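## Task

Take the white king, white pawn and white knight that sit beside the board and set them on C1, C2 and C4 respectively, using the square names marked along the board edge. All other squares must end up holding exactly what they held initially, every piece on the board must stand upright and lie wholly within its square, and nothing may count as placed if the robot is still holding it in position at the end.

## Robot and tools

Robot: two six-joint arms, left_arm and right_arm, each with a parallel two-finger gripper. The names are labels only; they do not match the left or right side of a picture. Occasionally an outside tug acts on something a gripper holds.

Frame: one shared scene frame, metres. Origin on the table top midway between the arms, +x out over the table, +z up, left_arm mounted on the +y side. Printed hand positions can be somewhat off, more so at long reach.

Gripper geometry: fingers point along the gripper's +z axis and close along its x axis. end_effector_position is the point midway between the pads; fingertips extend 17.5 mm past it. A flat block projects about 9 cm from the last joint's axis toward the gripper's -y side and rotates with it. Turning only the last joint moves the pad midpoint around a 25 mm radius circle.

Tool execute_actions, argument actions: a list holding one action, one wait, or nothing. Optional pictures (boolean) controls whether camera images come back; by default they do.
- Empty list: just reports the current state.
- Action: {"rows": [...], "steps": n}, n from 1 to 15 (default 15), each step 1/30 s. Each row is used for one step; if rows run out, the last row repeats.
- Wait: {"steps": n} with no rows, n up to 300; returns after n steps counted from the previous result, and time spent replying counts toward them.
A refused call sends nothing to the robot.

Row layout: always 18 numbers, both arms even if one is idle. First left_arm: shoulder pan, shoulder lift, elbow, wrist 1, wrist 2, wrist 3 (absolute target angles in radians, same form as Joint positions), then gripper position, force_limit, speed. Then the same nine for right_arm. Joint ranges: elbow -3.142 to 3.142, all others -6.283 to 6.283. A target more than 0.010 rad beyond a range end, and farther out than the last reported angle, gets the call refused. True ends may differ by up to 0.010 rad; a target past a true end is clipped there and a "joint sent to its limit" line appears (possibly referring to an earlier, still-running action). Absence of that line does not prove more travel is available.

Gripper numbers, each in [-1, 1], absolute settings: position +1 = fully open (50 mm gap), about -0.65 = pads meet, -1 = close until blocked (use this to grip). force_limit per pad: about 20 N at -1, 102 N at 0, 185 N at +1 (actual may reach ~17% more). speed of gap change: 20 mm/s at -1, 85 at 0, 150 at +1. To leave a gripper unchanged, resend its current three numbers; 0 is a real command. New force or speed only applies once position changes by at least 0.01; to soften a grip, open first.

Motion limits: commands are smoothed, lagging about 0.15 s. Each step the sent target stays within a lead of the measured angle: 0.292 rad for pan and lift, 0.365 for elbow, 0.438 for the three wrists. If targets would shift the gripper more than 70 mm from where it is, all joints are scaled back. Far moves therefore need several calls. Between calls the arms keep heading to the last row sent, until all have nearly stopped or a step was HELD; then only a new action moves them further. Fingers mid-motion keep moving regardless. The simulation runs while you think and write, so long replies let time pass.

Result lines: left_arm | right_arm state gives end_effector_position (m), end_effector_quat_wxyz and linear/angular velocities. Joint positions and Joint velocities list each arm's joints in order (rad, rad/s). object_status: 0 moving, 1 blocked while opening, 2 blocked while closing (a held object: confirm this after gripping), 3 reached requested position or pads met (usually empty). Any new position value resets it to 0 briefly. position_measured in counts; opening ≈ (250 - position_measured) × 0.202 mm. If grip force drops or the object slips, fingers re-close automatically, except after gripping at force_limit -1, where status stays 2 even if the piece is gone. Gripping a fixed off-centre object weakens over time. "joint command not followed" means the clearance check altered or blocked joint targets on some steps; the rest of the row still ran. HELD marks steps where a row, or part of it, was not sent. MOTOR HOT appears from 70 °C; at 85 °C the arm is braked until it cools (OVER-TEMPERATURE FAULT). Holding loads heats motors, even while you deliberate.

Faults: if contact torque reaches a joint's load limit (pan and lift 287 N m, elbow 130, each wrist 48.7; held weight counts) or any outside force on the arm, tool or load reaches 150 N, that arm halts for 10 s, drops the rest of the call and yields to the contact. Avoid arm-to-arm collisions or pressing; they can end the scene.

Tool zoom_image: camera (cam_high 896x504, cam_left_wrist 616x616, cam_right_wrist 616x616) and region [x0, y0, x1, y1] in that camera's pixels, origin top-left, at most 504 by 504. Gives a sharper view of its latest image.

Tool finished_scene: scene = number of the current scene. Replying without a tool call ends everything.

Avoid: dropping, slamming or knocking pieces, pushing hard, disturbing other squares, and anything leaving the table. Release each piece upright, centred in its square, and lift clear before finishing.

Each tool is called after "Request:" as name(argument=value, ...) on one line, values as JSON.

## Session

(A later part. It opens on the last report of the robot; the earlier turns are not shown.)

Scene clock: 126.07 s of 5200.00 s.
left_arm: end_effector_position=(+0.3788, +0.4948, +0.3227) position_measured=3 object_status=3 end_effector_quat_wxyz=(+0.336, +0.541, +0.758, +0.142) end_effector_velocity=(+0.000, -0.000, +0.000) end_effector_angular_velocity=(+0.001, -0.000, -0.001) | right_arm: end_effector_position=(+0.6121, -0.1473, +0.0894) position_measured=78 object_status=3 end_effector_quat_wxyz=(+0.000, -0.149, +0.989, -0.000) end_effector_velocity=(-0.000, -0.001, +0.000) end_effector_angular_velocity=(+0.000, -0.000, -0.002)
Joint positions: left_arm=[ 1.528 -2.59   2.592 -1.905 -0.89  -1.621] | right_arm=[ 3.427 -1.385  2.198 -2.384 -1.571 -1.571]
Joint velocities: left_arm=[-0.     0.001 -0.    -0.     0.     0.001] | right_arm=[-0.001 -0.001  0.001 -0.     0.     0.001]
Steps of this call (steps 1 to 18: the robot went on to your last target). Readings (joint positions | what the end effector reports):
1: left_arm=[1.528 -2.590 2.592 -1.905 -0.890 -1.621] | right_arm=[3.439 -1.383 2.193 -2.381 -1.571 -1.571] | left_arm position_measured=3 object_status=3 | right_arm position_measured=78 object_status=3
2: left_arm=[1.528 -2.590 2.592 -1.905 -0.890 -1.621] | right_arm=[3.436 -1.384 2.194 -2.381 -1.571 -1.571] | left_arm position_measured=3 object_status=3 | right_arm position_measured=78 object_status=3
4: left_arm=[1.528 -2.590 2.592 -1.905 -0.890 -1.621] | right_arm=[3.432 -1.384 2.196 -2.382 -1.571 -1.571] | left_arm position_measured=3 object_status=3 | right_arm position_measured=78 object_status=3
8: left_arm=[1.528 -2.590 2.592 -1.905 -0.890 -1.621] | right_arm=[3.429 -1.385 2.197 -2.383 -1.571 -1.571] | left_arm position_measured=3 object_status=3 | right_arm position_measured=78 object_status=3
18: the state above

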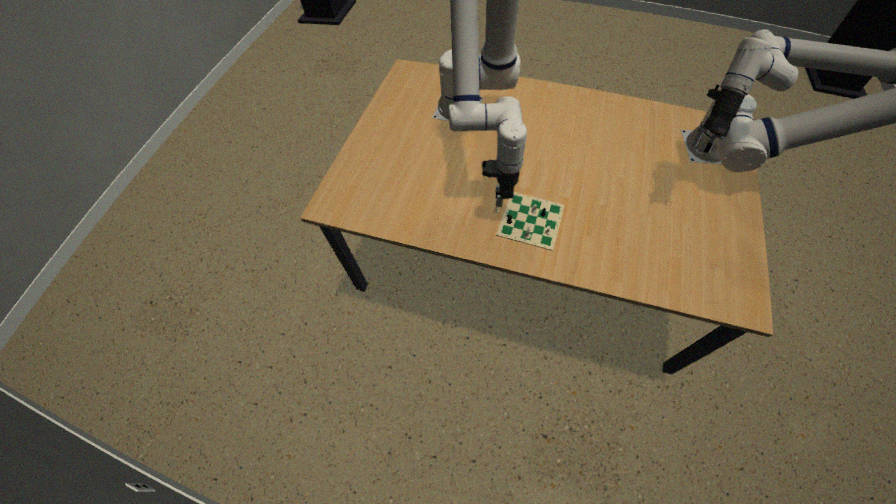

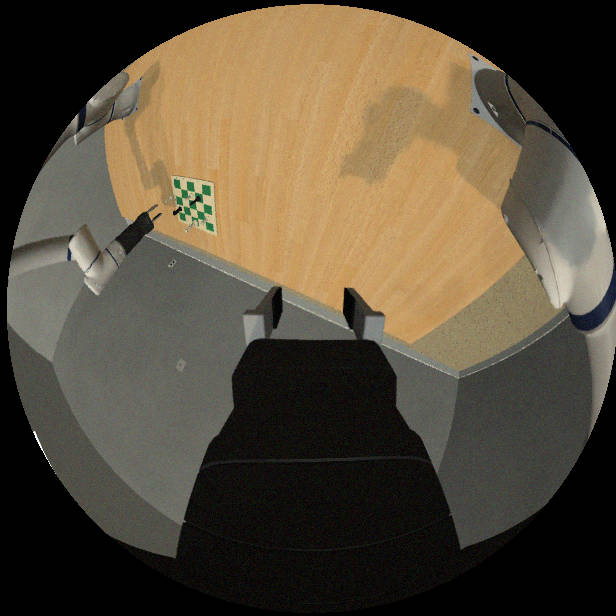

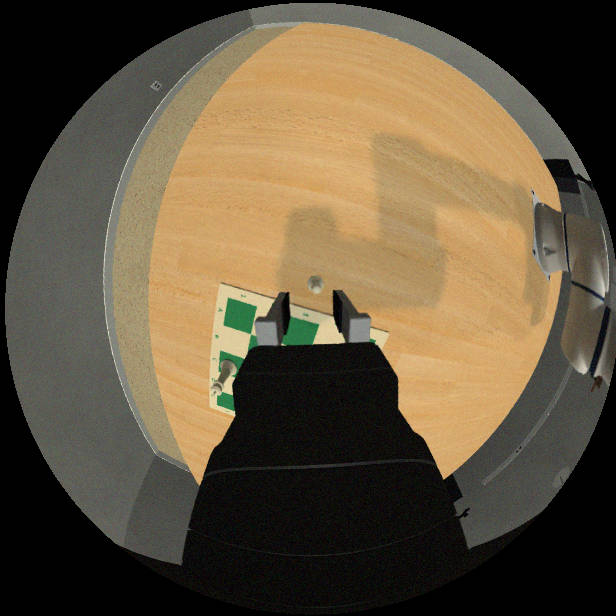

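Request:
execute_actions(actions=[{"rows":[[1.528,-2.59,2.592,-1.905,-0.89,-1.621,1,0,0,3.425,-1.288,2.244,-2.527,-1.571,-1.571,0.5,0.5,-0.3]]}], pictures=false)

Request:
execute_actions(actions=[{"rows":[[1.528,-2.59,2.592,-1.905,-0.89,-1.621,1,0,0,3.425,-1.288,2.244,-2.527,-1.571,-1.571,-1,0.5,-0.3]]}], pictures=false)

Request:
execute_actions(actions=[{"steps":10}], pictures=false)

Request:
execute_actions(actions=[{"rows":[[1.528,-2.59,2.592,-1.905,-0.89,-1.621,1,0,0,3.425,-1.41,2.198,-2.359,-1.571,-1.571,-1,0.5,-0.3]]}], pictures=false)

Request:
execute_actions(actions=[{"rows":[[1.528,-2.59,2.592,-1.905,-0.89,-1.621,1,0,0,3.591,-1.256,1.99,-2.305,-1.571,-1.571,-1,0.5,-0.3]]}], pictures=false)

Request:
execute_actions(actions=[{"steps":20}])

Request:
execute_actions(actions=[{"rows":[[1.528,-2.59,2.592,-1.905,-0.89,-1.621,1,0,0,3.591,-1.172,2.0264,-2.425,-1.571,-1.571,-1,0.5,-0.3]]}])

Scene clock: 135.97 s of 5200.00 s.
left_arm: end_effector_position=(+0.3788, +0.4948, +0.3227) position_measured=3 object_status=3 end_effector_quat_wxyz=(+0.336, +0.541, +0.758, +0.142) end_effector_velocity=(-0.000, -0.000, -0.000) end_effector_angular_velocity=(+0.000, -0.000, -0.000) | right_arm: end_effector_position=(+0.6081, -0.1499, +0.0258) position_measured=78 object_status=3 end_effector_quat_wxyz=(+0.000, -0.148, +0.989, -0.000) end_effector_velocity=(-0.003, -0.001, -0.015) end_effector_angular_velocity=(+0.000, +0.002, -0.000)
Joint positions: left_arm=[ 1.528 -2.59   2.592 -1.905 -0.89  -1.621] | right_arm=[ 3.425 -1.291  2.243 -2.523 -1.571 -1.571]
Joint velocities: left_arm=[-0.001  0.     0.     0.     0.    -0.001] | right_arm=[-0.     0.023  0.012 -0.033  0.001 -0.   ]
Steps of this call (steps 1 to 15: the robot went on to your last target; steps 16 to 90: nothing new was sent; then 6.40 s passed at rest; steps 91 to 105: all 15 steps of this action). Readings (joint positions | what the end effector reports):
91: left_arm=[1.528 -2.590 2.592 -1.905 -0.890 -1.621] | right_arm=[3.427 -1.385 2.198 -2.385 -1.571 -1.571] | left_arm position_measured=3 object_status=3 | right_arm position_measured=78 object_status=3
92: left_arm=[1.528 -2.590 2.592 -1.905 -0.890 -1.621] | right_arm=[3.427 -1.375 2.202 -2.402 -1.571 -1.571] | left_arm position_measured=3 object_status=3 | right_arm position_measured=78 object_status=3
94: left_arm=[1.528 -2.590 2.592 -1.905 -0.890 -1.621] | right_arm=[3.426 -1.338 2.221 -2.452 -1.571 -1.571] | left_arm position_measured=3 object_status=3 | right_arm position_measured=78 object_status=3
98: left_arm=[1.528 -2.590 2.592 -1.905 -0.890 -1.621] | right_arm=[3.425 -1.306 2.236 -2.501 -1.571 -1.571] | left_arm position_measured=3 object_status=3 | right_arm position_measured=78 object_status=3
105: the state above

Scene clock: 136.47 s of 5200.00 s.
left_arm: end_effector_position=(+0.3788, +0.4948, +0.3227) position_measured=3 object_status=3 end_effector_quat_wxyz=(+0.336, +0.541, +0.758, +0.142) end_effector_velocity=(+0.000, +0.000, -0.001) end_effector_angular_velocity=(+0.001, +0.000, +0.001) | right_arm: end_effector_position=(+0.6079, -0.1500, +0.0240) position_measured=210 object_status=0 end_effector_quat_wxyz=(+0.000, -0.148, +0.989, -0.000) end_effector_velocity=(-0.001, -0.000, -0.000) end_effector_angular_velocity=(-0.000, +0.001, +0.000)
Joint positions: left_arm=[ 1.528 -2.59   2.592 -1.905 -0.89  -1.621] | right_arm=[ 3.425 -1.288  2.244 -2.527 -1.571 -1.571]
Joint velocities: left_arm=[ 0.001  0.001  0.001 -0.    -0.    -0.   ] | right_arm=[-0.    -0.     0.001 -0.     0.    -0.001]
Steps of this call (steps 1 to 15: all 15 steps of this action). Readings (joint positions | what the end effector reports):
1: left_arm=[1.528 -2.590 2.592 -1.905 -0.890 -1.621] | right_arm=[3.425 -1.290 2.243 -2.524 -1.571 -1.571] | left_arm position_measured=3 object_status=3 | right_arm position_measured=81 object_status=0
2: left_arm=[1.528 -2.590 2.592 -1.905 -0.890 -1.621] | right_arm=[3.425 -1.290 2.243 -2.524 -1.571 -1.571] | left_arm position_measured=3 object_status=3 | right_arm position_measured=92 object_status=0
4: left_arm=[1.528 -2.590 2.592 -1.905 -0.890 -1.621] | right_arm=[3.425 -1.289 2.243 -2.525 -1.571 -1.571] | left_arm position_measured=3 object_status=3 | right_arm position_measured=113 object_status=0
8: left_arm=[1.528 -2.590 2.592 -1.905 -0.890 -1.621] | right_arm=[3.425 -1.288 2.244 -2.526 -1.571 -1.571] | left_arm position_measured=3 object_status=3 | right_arm position_measured=156 object_status=0
15: the state above

Scene clock: 136.80 s of 5200.00 s.
left_arm: end_effector_position=(+0.3788, +0.4948, +0.3227) position_measured=3 object_status=3 end_effector_quat_wxyz=(+0.336, +0.541, +0.758, +0.142) end_effector_velocity=(-0.000, -0.000, +0.000) end_effector_angular_velocity=(+0.000, +0.000, -0.001) | right_arm: end_effector_position=(+0.6079, -0.1500, +0.0239) position_measured=210 object_status=2 end_effector_quat_wxyz=(+0.000, -0.148, +0.989, -0.000) end_effector_velocity=(-0.000, +0.000, +0.000) end_effector_angular_velocity=(+0.000, +0.000, +0.001)
Joint positions: left_arm=[ 1.528 -2.59   2.592 -1.905 -0.89  -1.621] | right_arm=[ 3.425 -1.288  2.244 -2.527 -1.571 -1.571]
Joint velocities: left_arm=[-0.001  0.    -0.001  0.    -0.     0.001] | right_arm=[ 0.    -0.001  0.001 -0.     0.    -0.001]
Steps of this call (steps 1 to 10: the robot went on to your last target). Readings (joint positions | what the end effector reports):
1: left_arm=[1.528 -2.590 2.592 -1.905 -0.890 -1.621] | right_arm=[3.425 -1.288 2.244 -2.527 -1.571 -1.571] | left_arm position_measured=3 object_status=3 | right_arm position_measured=210 object_status=0
2: left_arm=[1.528 -2.590 2.592 -1.905 -0.890 -1.621] | right_arm=[3.425 -1.288 2.244 -2.527 -1.571 -1.571] | left_arm position_measured=3 object_status=3 | right_arm position_measured=210 object_status=0
4: left_arm=[1.528 -2.590 2.592 -1.905 -0.890 -1.621] | right_arm=[3.425 -1.288 2.244 -2.527 -1.571 -1.571] | left_arm position_measured=3 object_status=3 | right_arm position_measured=210 object_status=0
8: left_arm=[1.528 -2.590 2.592 -1.905 -0.890 -1.621] | right_arm=[3.425 -1.288 2.244 -2.527 -1.571 -1.571] | left_arm position_measured=3 object_status=3 | right_arm position_measured=210 object_status=2
10: the state above

Scene clock: 137.30 s of 5200.00 s.
left_arm: end_effector_position=(+0.3788, +0.4948, +0.3227) position_measured=3 object_status=3 end_effector_quat_wxyz=(+0.336, +0.541, +0.758, +0.142) end_effector_velocity=(-0.000, -0.000, -0.002) end_effector_angular_velocity=(+0.004, +0.001, -0.003) | right_arm: end_effector_position=(+0.6082, -0.1499, +0.0993) position_measured=210 object_status=2 end_effector_quat_wxyz=(+0.000, -0.148, +0.989, -0.000) end_effector_velocity=(-0.001, -0.000, +0.020) end_effector_angular_velocity=(-0.000, +0.000, -0.000)
Joint positions: left_arm=[ 1.528 -2.59   2.592 -1.905 -0.89  -1.621] | right_arm=[ 3.425 -1.406  2.2   -2.365 -1.571 -1.571]
Joint velocities: left_arm=[-0.001  0.     0.002  0.001 -0.001  0.002] | right_arm=[ 0.    -0.03  -0.012  0.042 -0.     0.001]
Steps of this call (steps 1 to 15: all 15 steps of this action). Readings (joint positions | what the end effector reports):
1: left_arm=[1.528 -2.590 2.592 -1.905 -0.890 -1.621] | right_arm=[3.425 -1.288 2.244 -2.527 -1.571 -1.571] | left_arm position_measured=3 object_status=3 | right_arm position_measured=210 object_status=2
2: left_arm=[1.528 -2.590 2.592 -1.905 -0.890 -1.621] | right_arm=[3.425 -1.299 2.241 -2.511 -1.571 -1.571] | left_arm position_measured=3 object_status=3 | right_arm position_measured=210 object_status=2
4: left_arm=[1.528 -2.590 2.592 -1.905 -0.890 -1.621] | right_arm=[3.425 -1.341 2.224 -2.455 -1.571 -1.571] | left_arm position_measured=3 object_status=3 | right_arm position_measured=210 object_status=2
8: left_arm=[1.528 -2.590 2.592 -1.905 -0.890 -1.621] | right_arm=[3.425 -1.385 2.207 -2.393 -1.571 -1.571] | left_arm position_measured=3 object_status=3 | right_arm position_measured=210 object_status=2
15: the state above

Scene clock: 137.80 s of 5200.00 s.
left_arm: end_effector_position=(+0.3788, +0.4948, +0.3227) position_measured=3 object_status=3 end_effector_quat_wxyz=(+0.336, +0.541, +0.758, +0.142) end_effector_velocity=(-0.000, +0.000, -0.000) end_effector_angular_velocity=(-0.001, -0.000, +0.000) | right_arm: end_effector_position=(+0.6462, -0.0228, +0.1023) position_measured=210 object_status=2 end_effector_quat_wxyz=(+0.000, -0.224, +0.974, -0.000) end_effector_velocity=(+0.011, +0.071, -0.003) end_effector_angular_velocity=(-0.001, +0.002, +0.082)
Joint positions: left_arm=[ 1.528 -2.59   2.592 -1.905 -0.89  -1.621] | right_arm=[ 3.58  -1.266  2.003 -2.309 -1.571 -1.571]
Joint velocities: left_arm=[-0.    -0.001  0.     0.     0.    -0.001] | right_arm=[ 0.081  0.075 -0.102  0.029  0.    -0.   ]
Steps of this call (steps 1 to 15: all 15 steps of this action). Readings (joint positions | what the end effector reports):
1: left_arm=[1.528 -2.590 2.592 -1.905 -0.890 -1.621] | right_arm=[3.425 -1.406 2.199 -2.363 -1.571 -1.571] | left_arm position_measured=3 object_status=3 | right_arm position_measured=210 object_status=2
2: left_arm=[1.528 -2.590 2.592 -1.905 -0.890 -1.621] | right_arm=[3.436 -1.397 2.185 -2.359 -1.571 -1.571] | left_arm position_measured=3 object_status=3 | right_arm position_measured=210 object_status=2
4: left_arm=[1.528 -2.590 2.592 -1.905 -0.890 -1.621] | right_arm=[3.468 -1.368 2.144 -2.348 -1.571 -1.571] | left_arm position_measured=3 object_status=3 | right_arm position_measured=210 object_status=2
8: left_arm=[1.528 -2.590 2.592 -1.905 -0.890 -1.621] | right_arm=[3.526 -1.315 2.071 -2.328 -1.571 -1.571] | left_arm position_measured=3 object_status=3 | right_arm position_measured=210 object_status=2
15: the state above

Scene clock: 138.47 s of 5200.00 s.
left_arm: end_effector_position=(+0.3788, +0.4948, +0.3227) position_measured=3 object_status=3 end_effector_quat_wxyz=(+0.336, +0.541, +0.758, +0.142) end_effector_velocity=(-0.000, -0.000, -0.000) end_effector_angular_velocity=(-0.001, +0.000, -0.001) | right_arm: end_effector_position=(+0.6478, -0.0134, +0.1020) position_measured=210 object_status=2 end_effector_quat_wxyz=(+0.000, -0.230, +0.973, -0.000) end_effector_velocity=(+0.001, +0.001, +0.001) end_effector_angular_velocity=(+0.001, -0.002, +0.001)
Joint positions: left_arm=[ 1.528 -2.59   2.592 -1.905 -0.89  -1.621] | right_arm=[ 3.591 -1.256  1.99  -2.305 -1.571 -1.571]
Joint velocities: left_arm=[-0.001 -0.001  0.001 -0.    -0.    -0.001] | right_arm=[ 0.001  0.    -0.002  0.    -0.    -0.001]
Steps of this call (steps 1 to 20: the robot went on to your last target). Readings (joint positions | what the end effector reports):
1: left_arm=[1.528 -2.590 2.592 -1.905 -0.890 -1.621] | right_arm=[3.583 -1.264 2.000 -2.308 -1.571 -1.571] | left_arm position_measured=3 object_status=3 | right_arm position_measured=210 object_status=2
2: left_arm=[1.528 -2.590 2.592 -1.905 -0.890 -1.621] | right_arm=[3.585 -1.262 1.998 -2.307 -1.571 -1.571] | left_arm position_measured=3 object_status=3 | right_arm position_measured=210 object_status=2
4: left_arm=[1.528 -2.590 2.592 -1.905 -0.890 -1.621] | right_arm=[3.587 -1.259 1.995 -2.306 -1.571 -1.571] | left_arm position_measured=3 object_status=3 | right_arm position_measured=210 object_status=2
8: left_arm=[1.528 -2.590 2.592 -1.905 -0.890 -1.621] | right_arm=[3.590 -1.257 1.992 -2.305 -1.571 -1.571] | left_arm position_measured=3 object_status=3 | right_arm position_measured=210 object_status=2
20: the state above

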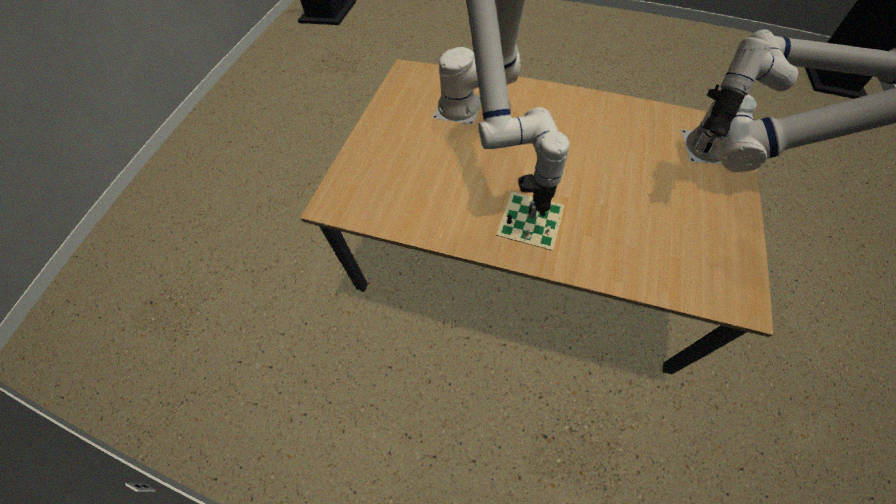

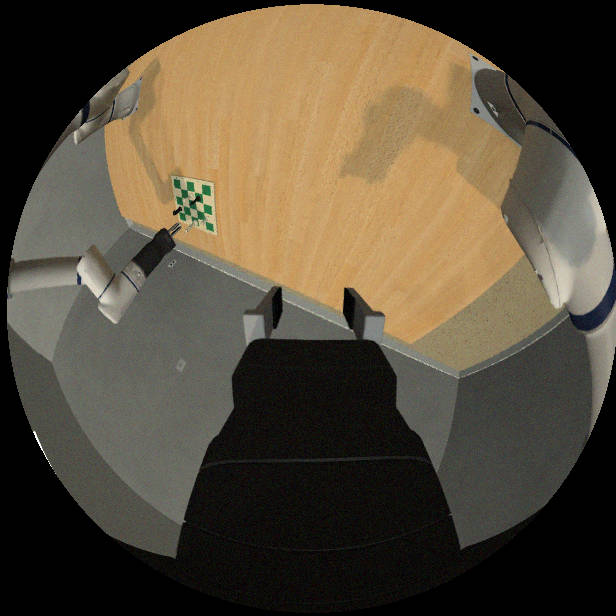

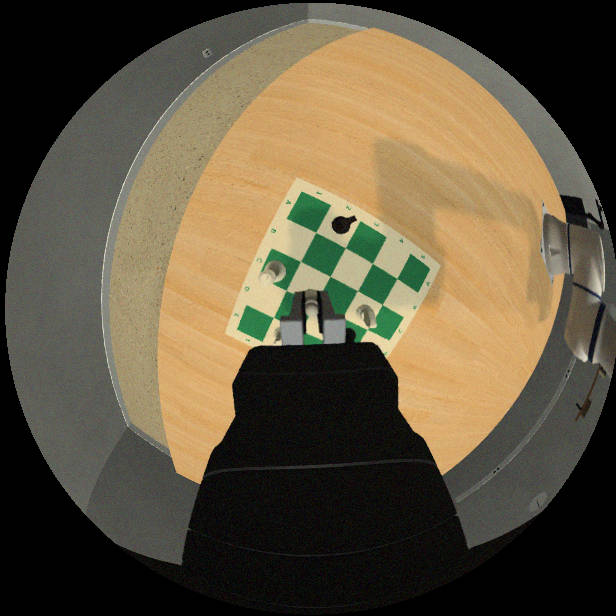

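Scene clock: 138.97 s of 5200.00 s.
left_arm: end_effector_position=(+0.3788, +0.4948, +0.3227) position_measured=3 object_status=3 end_effector_quat_wxyz=(+0.336, +0.541, +0.758, +0.142) end_effector_velocity=(-0.000, -0.000, +0.000) end_effector_angular_velocity=(-0.000, -0.000, -0.001) | right_arm: end_effector_position=(+0.6472, -0.0136, +0.0377) position_measured=210 object_status=2 end_effector_quat_wxyz=(-0.000, -0.230, +0.973, -0.000) end_effector_velocity=(-0.001, -0.001, -0.015) end_effector_angular_velocity=(-0.002, +0.001, -0.001)
Joint positions: left_arm=[ 1.528 -2.59   2.592 -1.905 -0.89  -1.621] | right_arm=[ 3.591 -1.175  2.025 -2.421 -1.571 -1.571]
Joint velocities: left_arm=[-0.    -0.    -0.001 -0.     0.     0.001] | right_arm=[-0.     0.019  0.009 -0.027 -0.001  0.001]
Steps of this call (steps 1 to 15: all 15 steps of this action). Readings (joint positions | what the end effector reports):
1: left_arm=[1.528 -2.590 2.592 -1.905 -0.890 -1.621] | right_arm=[3.591 -1.256 1.990 -2.305 -1.571 -1.571] | left_arm position_measured=3 object_status=3 | right_arm position_measured=210 object_status=2
2: left_arm=[1.528 -2.590 2.592 -1.905 -0.890 -1.621] | right_arm=[3.591 -1.245 1.993 -2.322 -1.571 -1.571] | left_arm position_measured=3 object_status=3 | right_arm position_measured=210 object_status=2
4: left_arm=[1.528 -2.590 2.592 -1.905 -0.890 -1.621] | right_arm=[3.591 -1.214 2.009 -2.364 -1.571 -1.571] | left_arm position_measured=3 object_status=3 | right_arm position_measured=210 object_status=2
8: left_arm=[1.528 -2.590 2.592 -1.905 -0.890 -1.621] | right_arm=[3.591 -1.187 2.020 -2.403 -1.571 -1.571] | left_arm position_measured=3 object_status=3 | right_arm position_measured=210 object_status=2
15: the state above

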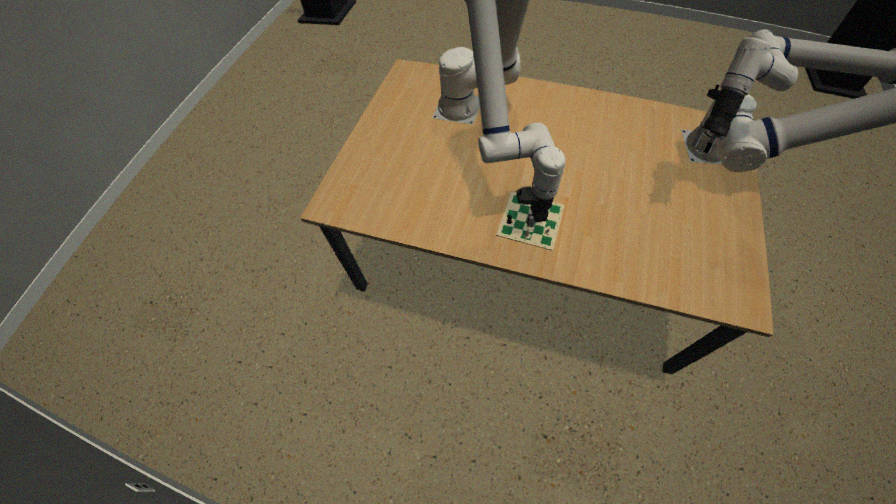

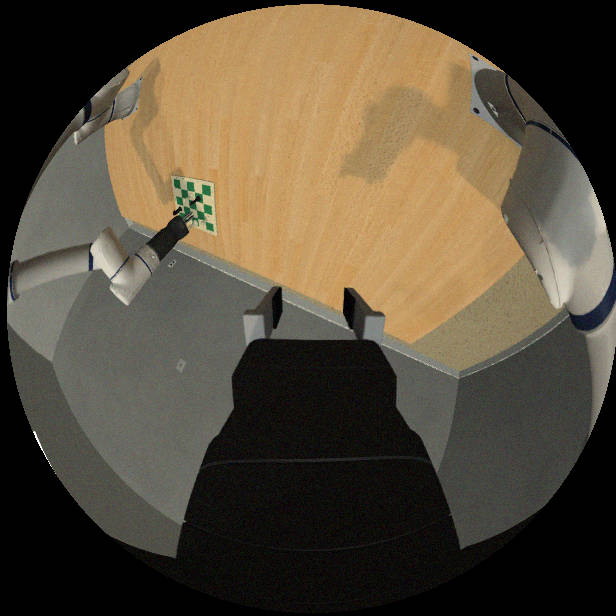

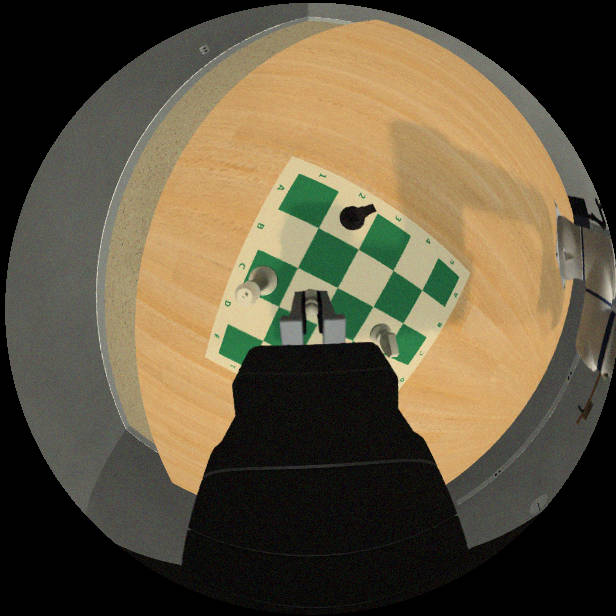

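Request:
execute_actions(actions=[{"rows":[[1.528,-2.59,2.592,-1.905,-0.89,-1.621,1,0,0,3.591,-1.1665,2.0264,-2.431,-1.571,-1.571,-1,0.5,-0.3]],"steps":10}], pictures=false)

Request:
execute_actions(actions=[{"rows":[[1.528,-2.59,2.592,-1.905,-0.89,-1.621,1,0,0,3.591,-1.1665,2.0264,-2.431,-1.571,-1.571,0,0.5,-0.3]],"steps":10}], pictures=false)

Request:
execute_actions(actions=[{"rows":[[1.528,-2.59,2.592,-1.905,-0.89,-1.621,1,0,0,3.591,-1.256,1.99,-2.305,-1.571,-1.571,0,0.5,-0.3]]}], pictures=false)

Request:
execute_actions(actions=[{"rows":[[1.528,-2.59,2.592,-1.905,-0.89,-1.621,1,0,0,3.68,-1.3305,1.983,-2.2235,-1.571,-1.571,0,0.5,-0.3]]}])

Request:
zoom_image(camera="cam_right_wrist", region=[220,170,420,320])

Scene clock: 145.07 s of 5200.00 s.
left_arm: end_effector_position=(+0.3788, +0.4948, +0.3227) position_measured=3 object_status=3 end_effector_quat_wxyz=(+0.336, +0.541, +0.758, +0.142) end_effector_velocity=(-0.000, -0.000, +0.001) end_effector_angular_velocity=(-0.002, -0.000, -0.001) | right_arm: end_effector_position=(+0.6478, -0.0134, +0.0328) position_measured=210 object_status=2 end_effector_quat_wxyz=(+0.000, -0.230, +0.973, -0.000) end_effector_velocity=(-0.001, -0.000, -0.003) end_effector_angular_velocity=(-0.001, +0.001, -0.000)
Joint positions: left_arm=[ 1.528 -2.59   2.592 -1.905 -0.89  -1.621] | right_arm=[ 3.591 -1.167  2.026 -2.43  -1.571 -1.571]
Joint velocities: left_arm=[-0.    -0.001 -0.    -0.001  0.     0.001] | right_arm=[-0.     0.004  0.002 -0.005 -0.     0.   ]
Steps of this call (steps 1 to 15: the robot went on to your last target; steps 16 to 90: nothing new was sent; then 2.77 s passed at rest; steps 91 to 100: all 10 steps of this action). Readings (joint positions | what the end effector reports):
91: left_arm=[1.528 -2.590 2.592 -1.905 -0.890 -1.621] | right_arm=[3.591 -1.172 2.026 -2.425 -1.571 -1.571] | left_arm position_measured=3 object_status=3 | right_arm position_measured=210 object_status=2
92: left_arm=[1.528 -2.590 2.592 -1.905 -0.890 -1.621] | right_arm=[3.591 -1.171 2.026 -2.426 -1.571 -1.571] | left_arm position_measured=3 object_status=3 | right_arm position_measured=210 object_status=2
94: left_arm=[1.528 -2.590 2.592 -1.905 -0.890 -1.621] | right_arm=[3.591 -1.169 2.026 -2.428 -1.571 -1.571] | left_arm position_measured=3 object_status=3 | right_arm position_measured=210 object_status=2
98: left_arm=[1.528 -2.590 2.592 -1.905 -0.890 -1.621] | right_arm=[3.591 -1.167 2.026 -2.430 -1.571 -1.571] | left_arm position_measured=3 object_status=3 | right_arm position_measured=210 object_status=2
100: the state above

Scene clock: 145.40 s of 5200.00 s.
left_arm: end_effector_position=(+0.3788, +0.4948, +0.3227) position_measured=3 object_status=3 end_effector_quat_wxyz=(+0.336, +0.541, +0.758, +0.142) end_effector_velocity=(+0.000, +0.000, -0.000) end_effector_angular_velocity=(+0.001, -0.000, -0.000) | right_arm: end_effector_position=(+0.6479, -0.0133, +0.0325) position_measured=152 object_status=0 end_effector_quat_wxyz=(+0.000, -0.230, +0.973, -0.000) end_effector_velocity=(-0.000, -0.000, -0.001) end_effector_angular_velocity=(-0.001, +0.000, -0.001)
Joint positions: left_arm=[ 1.528 -2.59   2.592 -1.905 -0.89  -1.621] | right_arm=[ 3.591 -1.167  2.026 -2.431 -1.571 -1.571]
Joint velocities: left_arm=[ 0.    -0.     0.001 -0.     0.     0.001] | right_arm=[ 0.     0.001  0.    -0.    -0.     0.001]
Steps of this call (steps 1 to 10: all 10 steps of this action). Readings (joint positions | what the end effector reports):
1: left_arm=[1.528 -2.590 2.592 -1.905 -0.890 -1.621] | right_arm=[3.591 -1.167 2.026 -2.431 -1.571 -1.571] | left_arm position_measured=3 object_status=3 | right_arm position_measured=207 object_status=0
2: left_arm=[1.528 -2.590 2.592 -1.905 -0.890 -1.621] | right_arm=[3.591 -1.167 2.026 -2.431 -1.571 -1.571] | left_arm position_measured=3 object_status=3 | right_arm position_measured=196 object_status=0
4: left_arm=[1.528 -2.590 2.592 -1.905 -0.890 -1.621] | right_arm=[3.591 -1.167 2.026 -2.431 -1.571 -1.571] | left_arm position_measured=3 object_status=3 | right_arm position_measured=175 object_status=0
8: left_arm=[1.528 -2.590 2.592 -1.905 -0.890 -1.621] | right_arm=[3.591 -1.167 2.026 -2.431 -1.571 -1.571] | left_arm position_measured=3 object_status=3 | right_arm position_measured=152 object_status=0
10: the state above

Scene clock: 145.90 s of 5200.00 s.
left_arm: end_effector_position=(+0.3788, +0.4948, +0.3227) position_measured=3 object_status=3 end_effector_quat_wxyz=(+0.336, +0.541, +0.758, +0.142) end_effector_velocity=(-0.000, +0.000, +0.000) end_effector_angular_velocity=(-0.001, +0.000, +0.000) | right_arm: end_effector_position=(+0.6479, -0.0134, +0.0999) position_measured=152 object_status=3 end_effector_quat_wxyz=(+0.000, -0.230, +0.973, -0.000) end_effector_velocity=(+0.000, +0.000, +0.017) end_effector_angular_velocity=(+0.000, -0.002, +0.000)
Joint positions: left_arm=[ 1.528 -2.59   2.592 -1.905 -0.89  -1.621] | right_arm=[ 3.591 -1.253  1.991 -2.309 -1.571 -1.571]
Joint velocities: left_arm=[ 0.    -0.    -0.001  0.001 -0.    -0.   ] | right_arm=[ 0.    -0.021 -0.01   0.029 -0.001 -0.   ]
Steps of this call (steps 1 to 15: all 15 steps of this action). Readings (joint positions | what the end effector reports):
1: left_arm=[1.528 -2.590 2.592 -1.905 -0.890 -1.621] | right_arm=[3.591 -1.167 2.026 -2.431 -1.571 -1.571] | left_arm position_measured=3 object_status=3 | right_arm position_measured=152 object_status=0
2: left_arm=[1.528 -2.590 2.592 -1.905 -0.890 -1.621] | right_arm=[3.591 -1.177 2.023 -2.415 -1.571 -1.571] | left_arm position_measured=3 object_status=3 | right_arm position_measured=152 object_status=0
4: left_arm=[1.528 -2.590 2.592 -1.905 -0.890 -1.621] | right_arm=[3.591 -1.211 2.007 -2.370 -1.571 -1.571] | left_arm position_measured=3 object_status=3 | right_arm position_measured=152 object_status=3
8: left_arm=[1.528 -2.590 2.592 -1.905 -0.890 -1.621] | right_arm=[3.591 -1.240 1.997 -2.328 -1.571 -1.571] | left_arm position_measured=3 object_status=3 | right_arm position_measured=152 object_status=3
15: the state above

Scene clock: 146.40 s of 5200.00 s.
left_arm: end_effector_position=(+0.3788, +0.4948, +0.3227) position_measured=3 object_status=3 end_effector_quat_wxyz=(+0.336, +0.541, +0.758, +0.142) end_effector_velocity=(+0.000, +0.000, +0.000) end_effector_angular_velocity=(-0.001, +0.000, +0.001) | right_arm: end_effector_position=(+0.5940, +0.0282, +0.1487) position_measured=152 object_status=3 end_effector_quat_wxyz=(+0.000, -0.271, +0.963, -0.000) end_effector_velocity=(-0.015, +0.009, +0.012) end_effector_angular_velocity=(-0.001, +0.001, +0.023)
Joint positions: left_arm=[ 1.528 -2.59   2.592 -1.905 -0.89  -1.621] | right_arm=[ 3.677 -1.328  1.983 -2.226 -1.571 -1.571]
Joint velocities: left_arm=[ 0.001 -0.    -0.    -0.001 -0.    -0.001] | right_arm=[ 0.023 -0.019 -0.001  0.021 -0.001 -0.   ]
Steps of this call (steps 1 to 15: all 15 steps of this action). Readings (joint positions | what the end effector reports):
1: left_arm=[1.528 -2.590 2.592 -1.905 -0.890 -1.621] | right_arm=[3.591 -1.254 1.991 -2.308 -1.571 -1.571] | left_arm position_measured=3 object_status=3 | right_arm position_measured=152 object_status=3
2: left_arm=[1.528 -2.590 2.592 -1.905 -0.890 -1.621] | right_arm=[3.601 -1.263 1.990 -2.297 -1.571 -1.571] | left_arm position_measured=3 object_status=3 | right_arm position_measured=152 object_status=3
4: left_arm=[1.528 -2.590 2.592 -1.905 -0.890 -1.621] | right_arm=[3.630 -1.287 1.987 -2.272 -1.571 -1.571] | left_arm position_measured=3 object_status=3 | right_arm position_measured=152 object_status=3
8: left_arm=[1.528 -2.590 2.592 -1.905 -0.890 -1.621] | right_arm=[3.662 -1.315 1.985 -2.241 -1.571 -1.571] | left_arm position_measured=3 object_status=3 | right_arm position_measured=152 object_status=3
15: the state above

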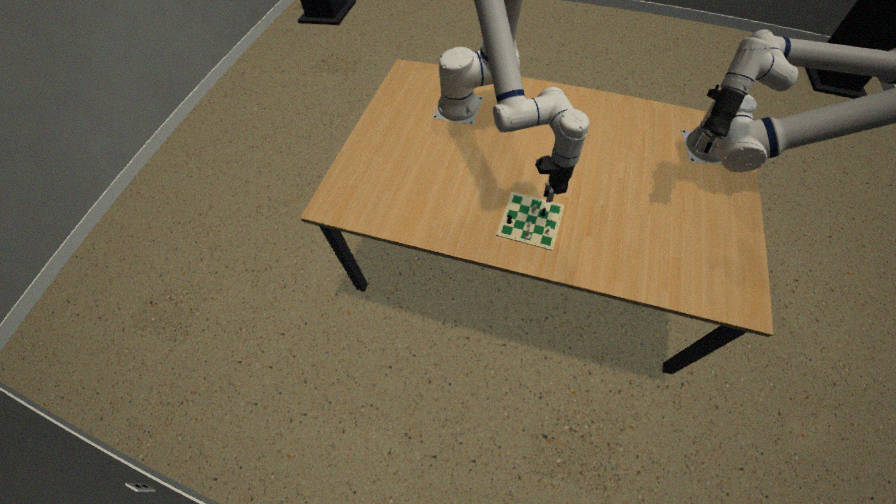

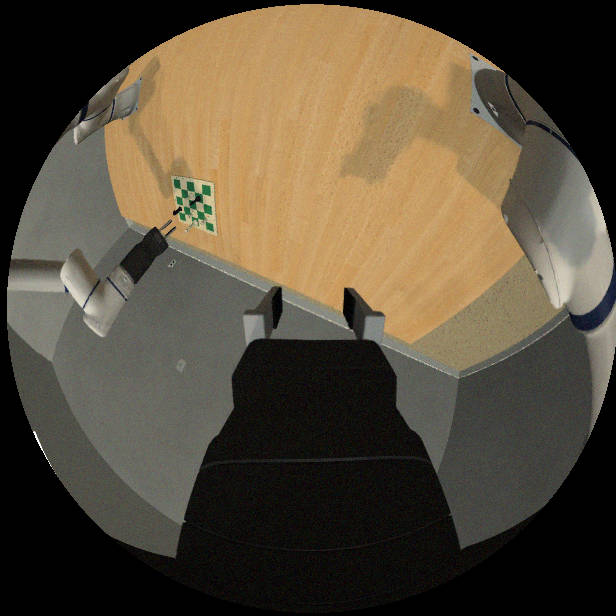

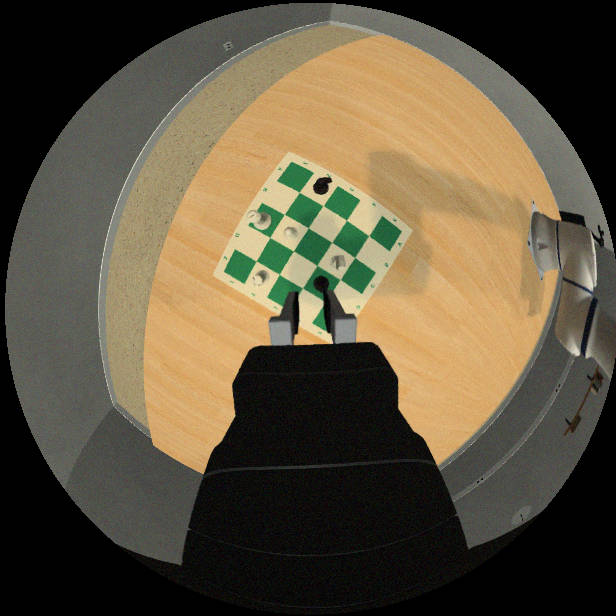

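Region (220, 170, 420, 320) of cam_right_wrist's 616x616 image, scaled by 2.520, with more detail than that image has; it fills the top 378 rows of this view, and the rest is white.

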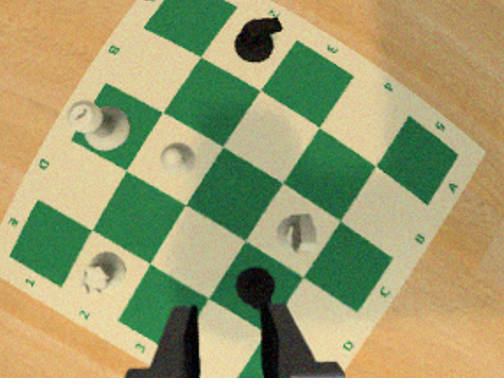

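Request:
finished_scene(scene=1)

The scene is finished: the task was done.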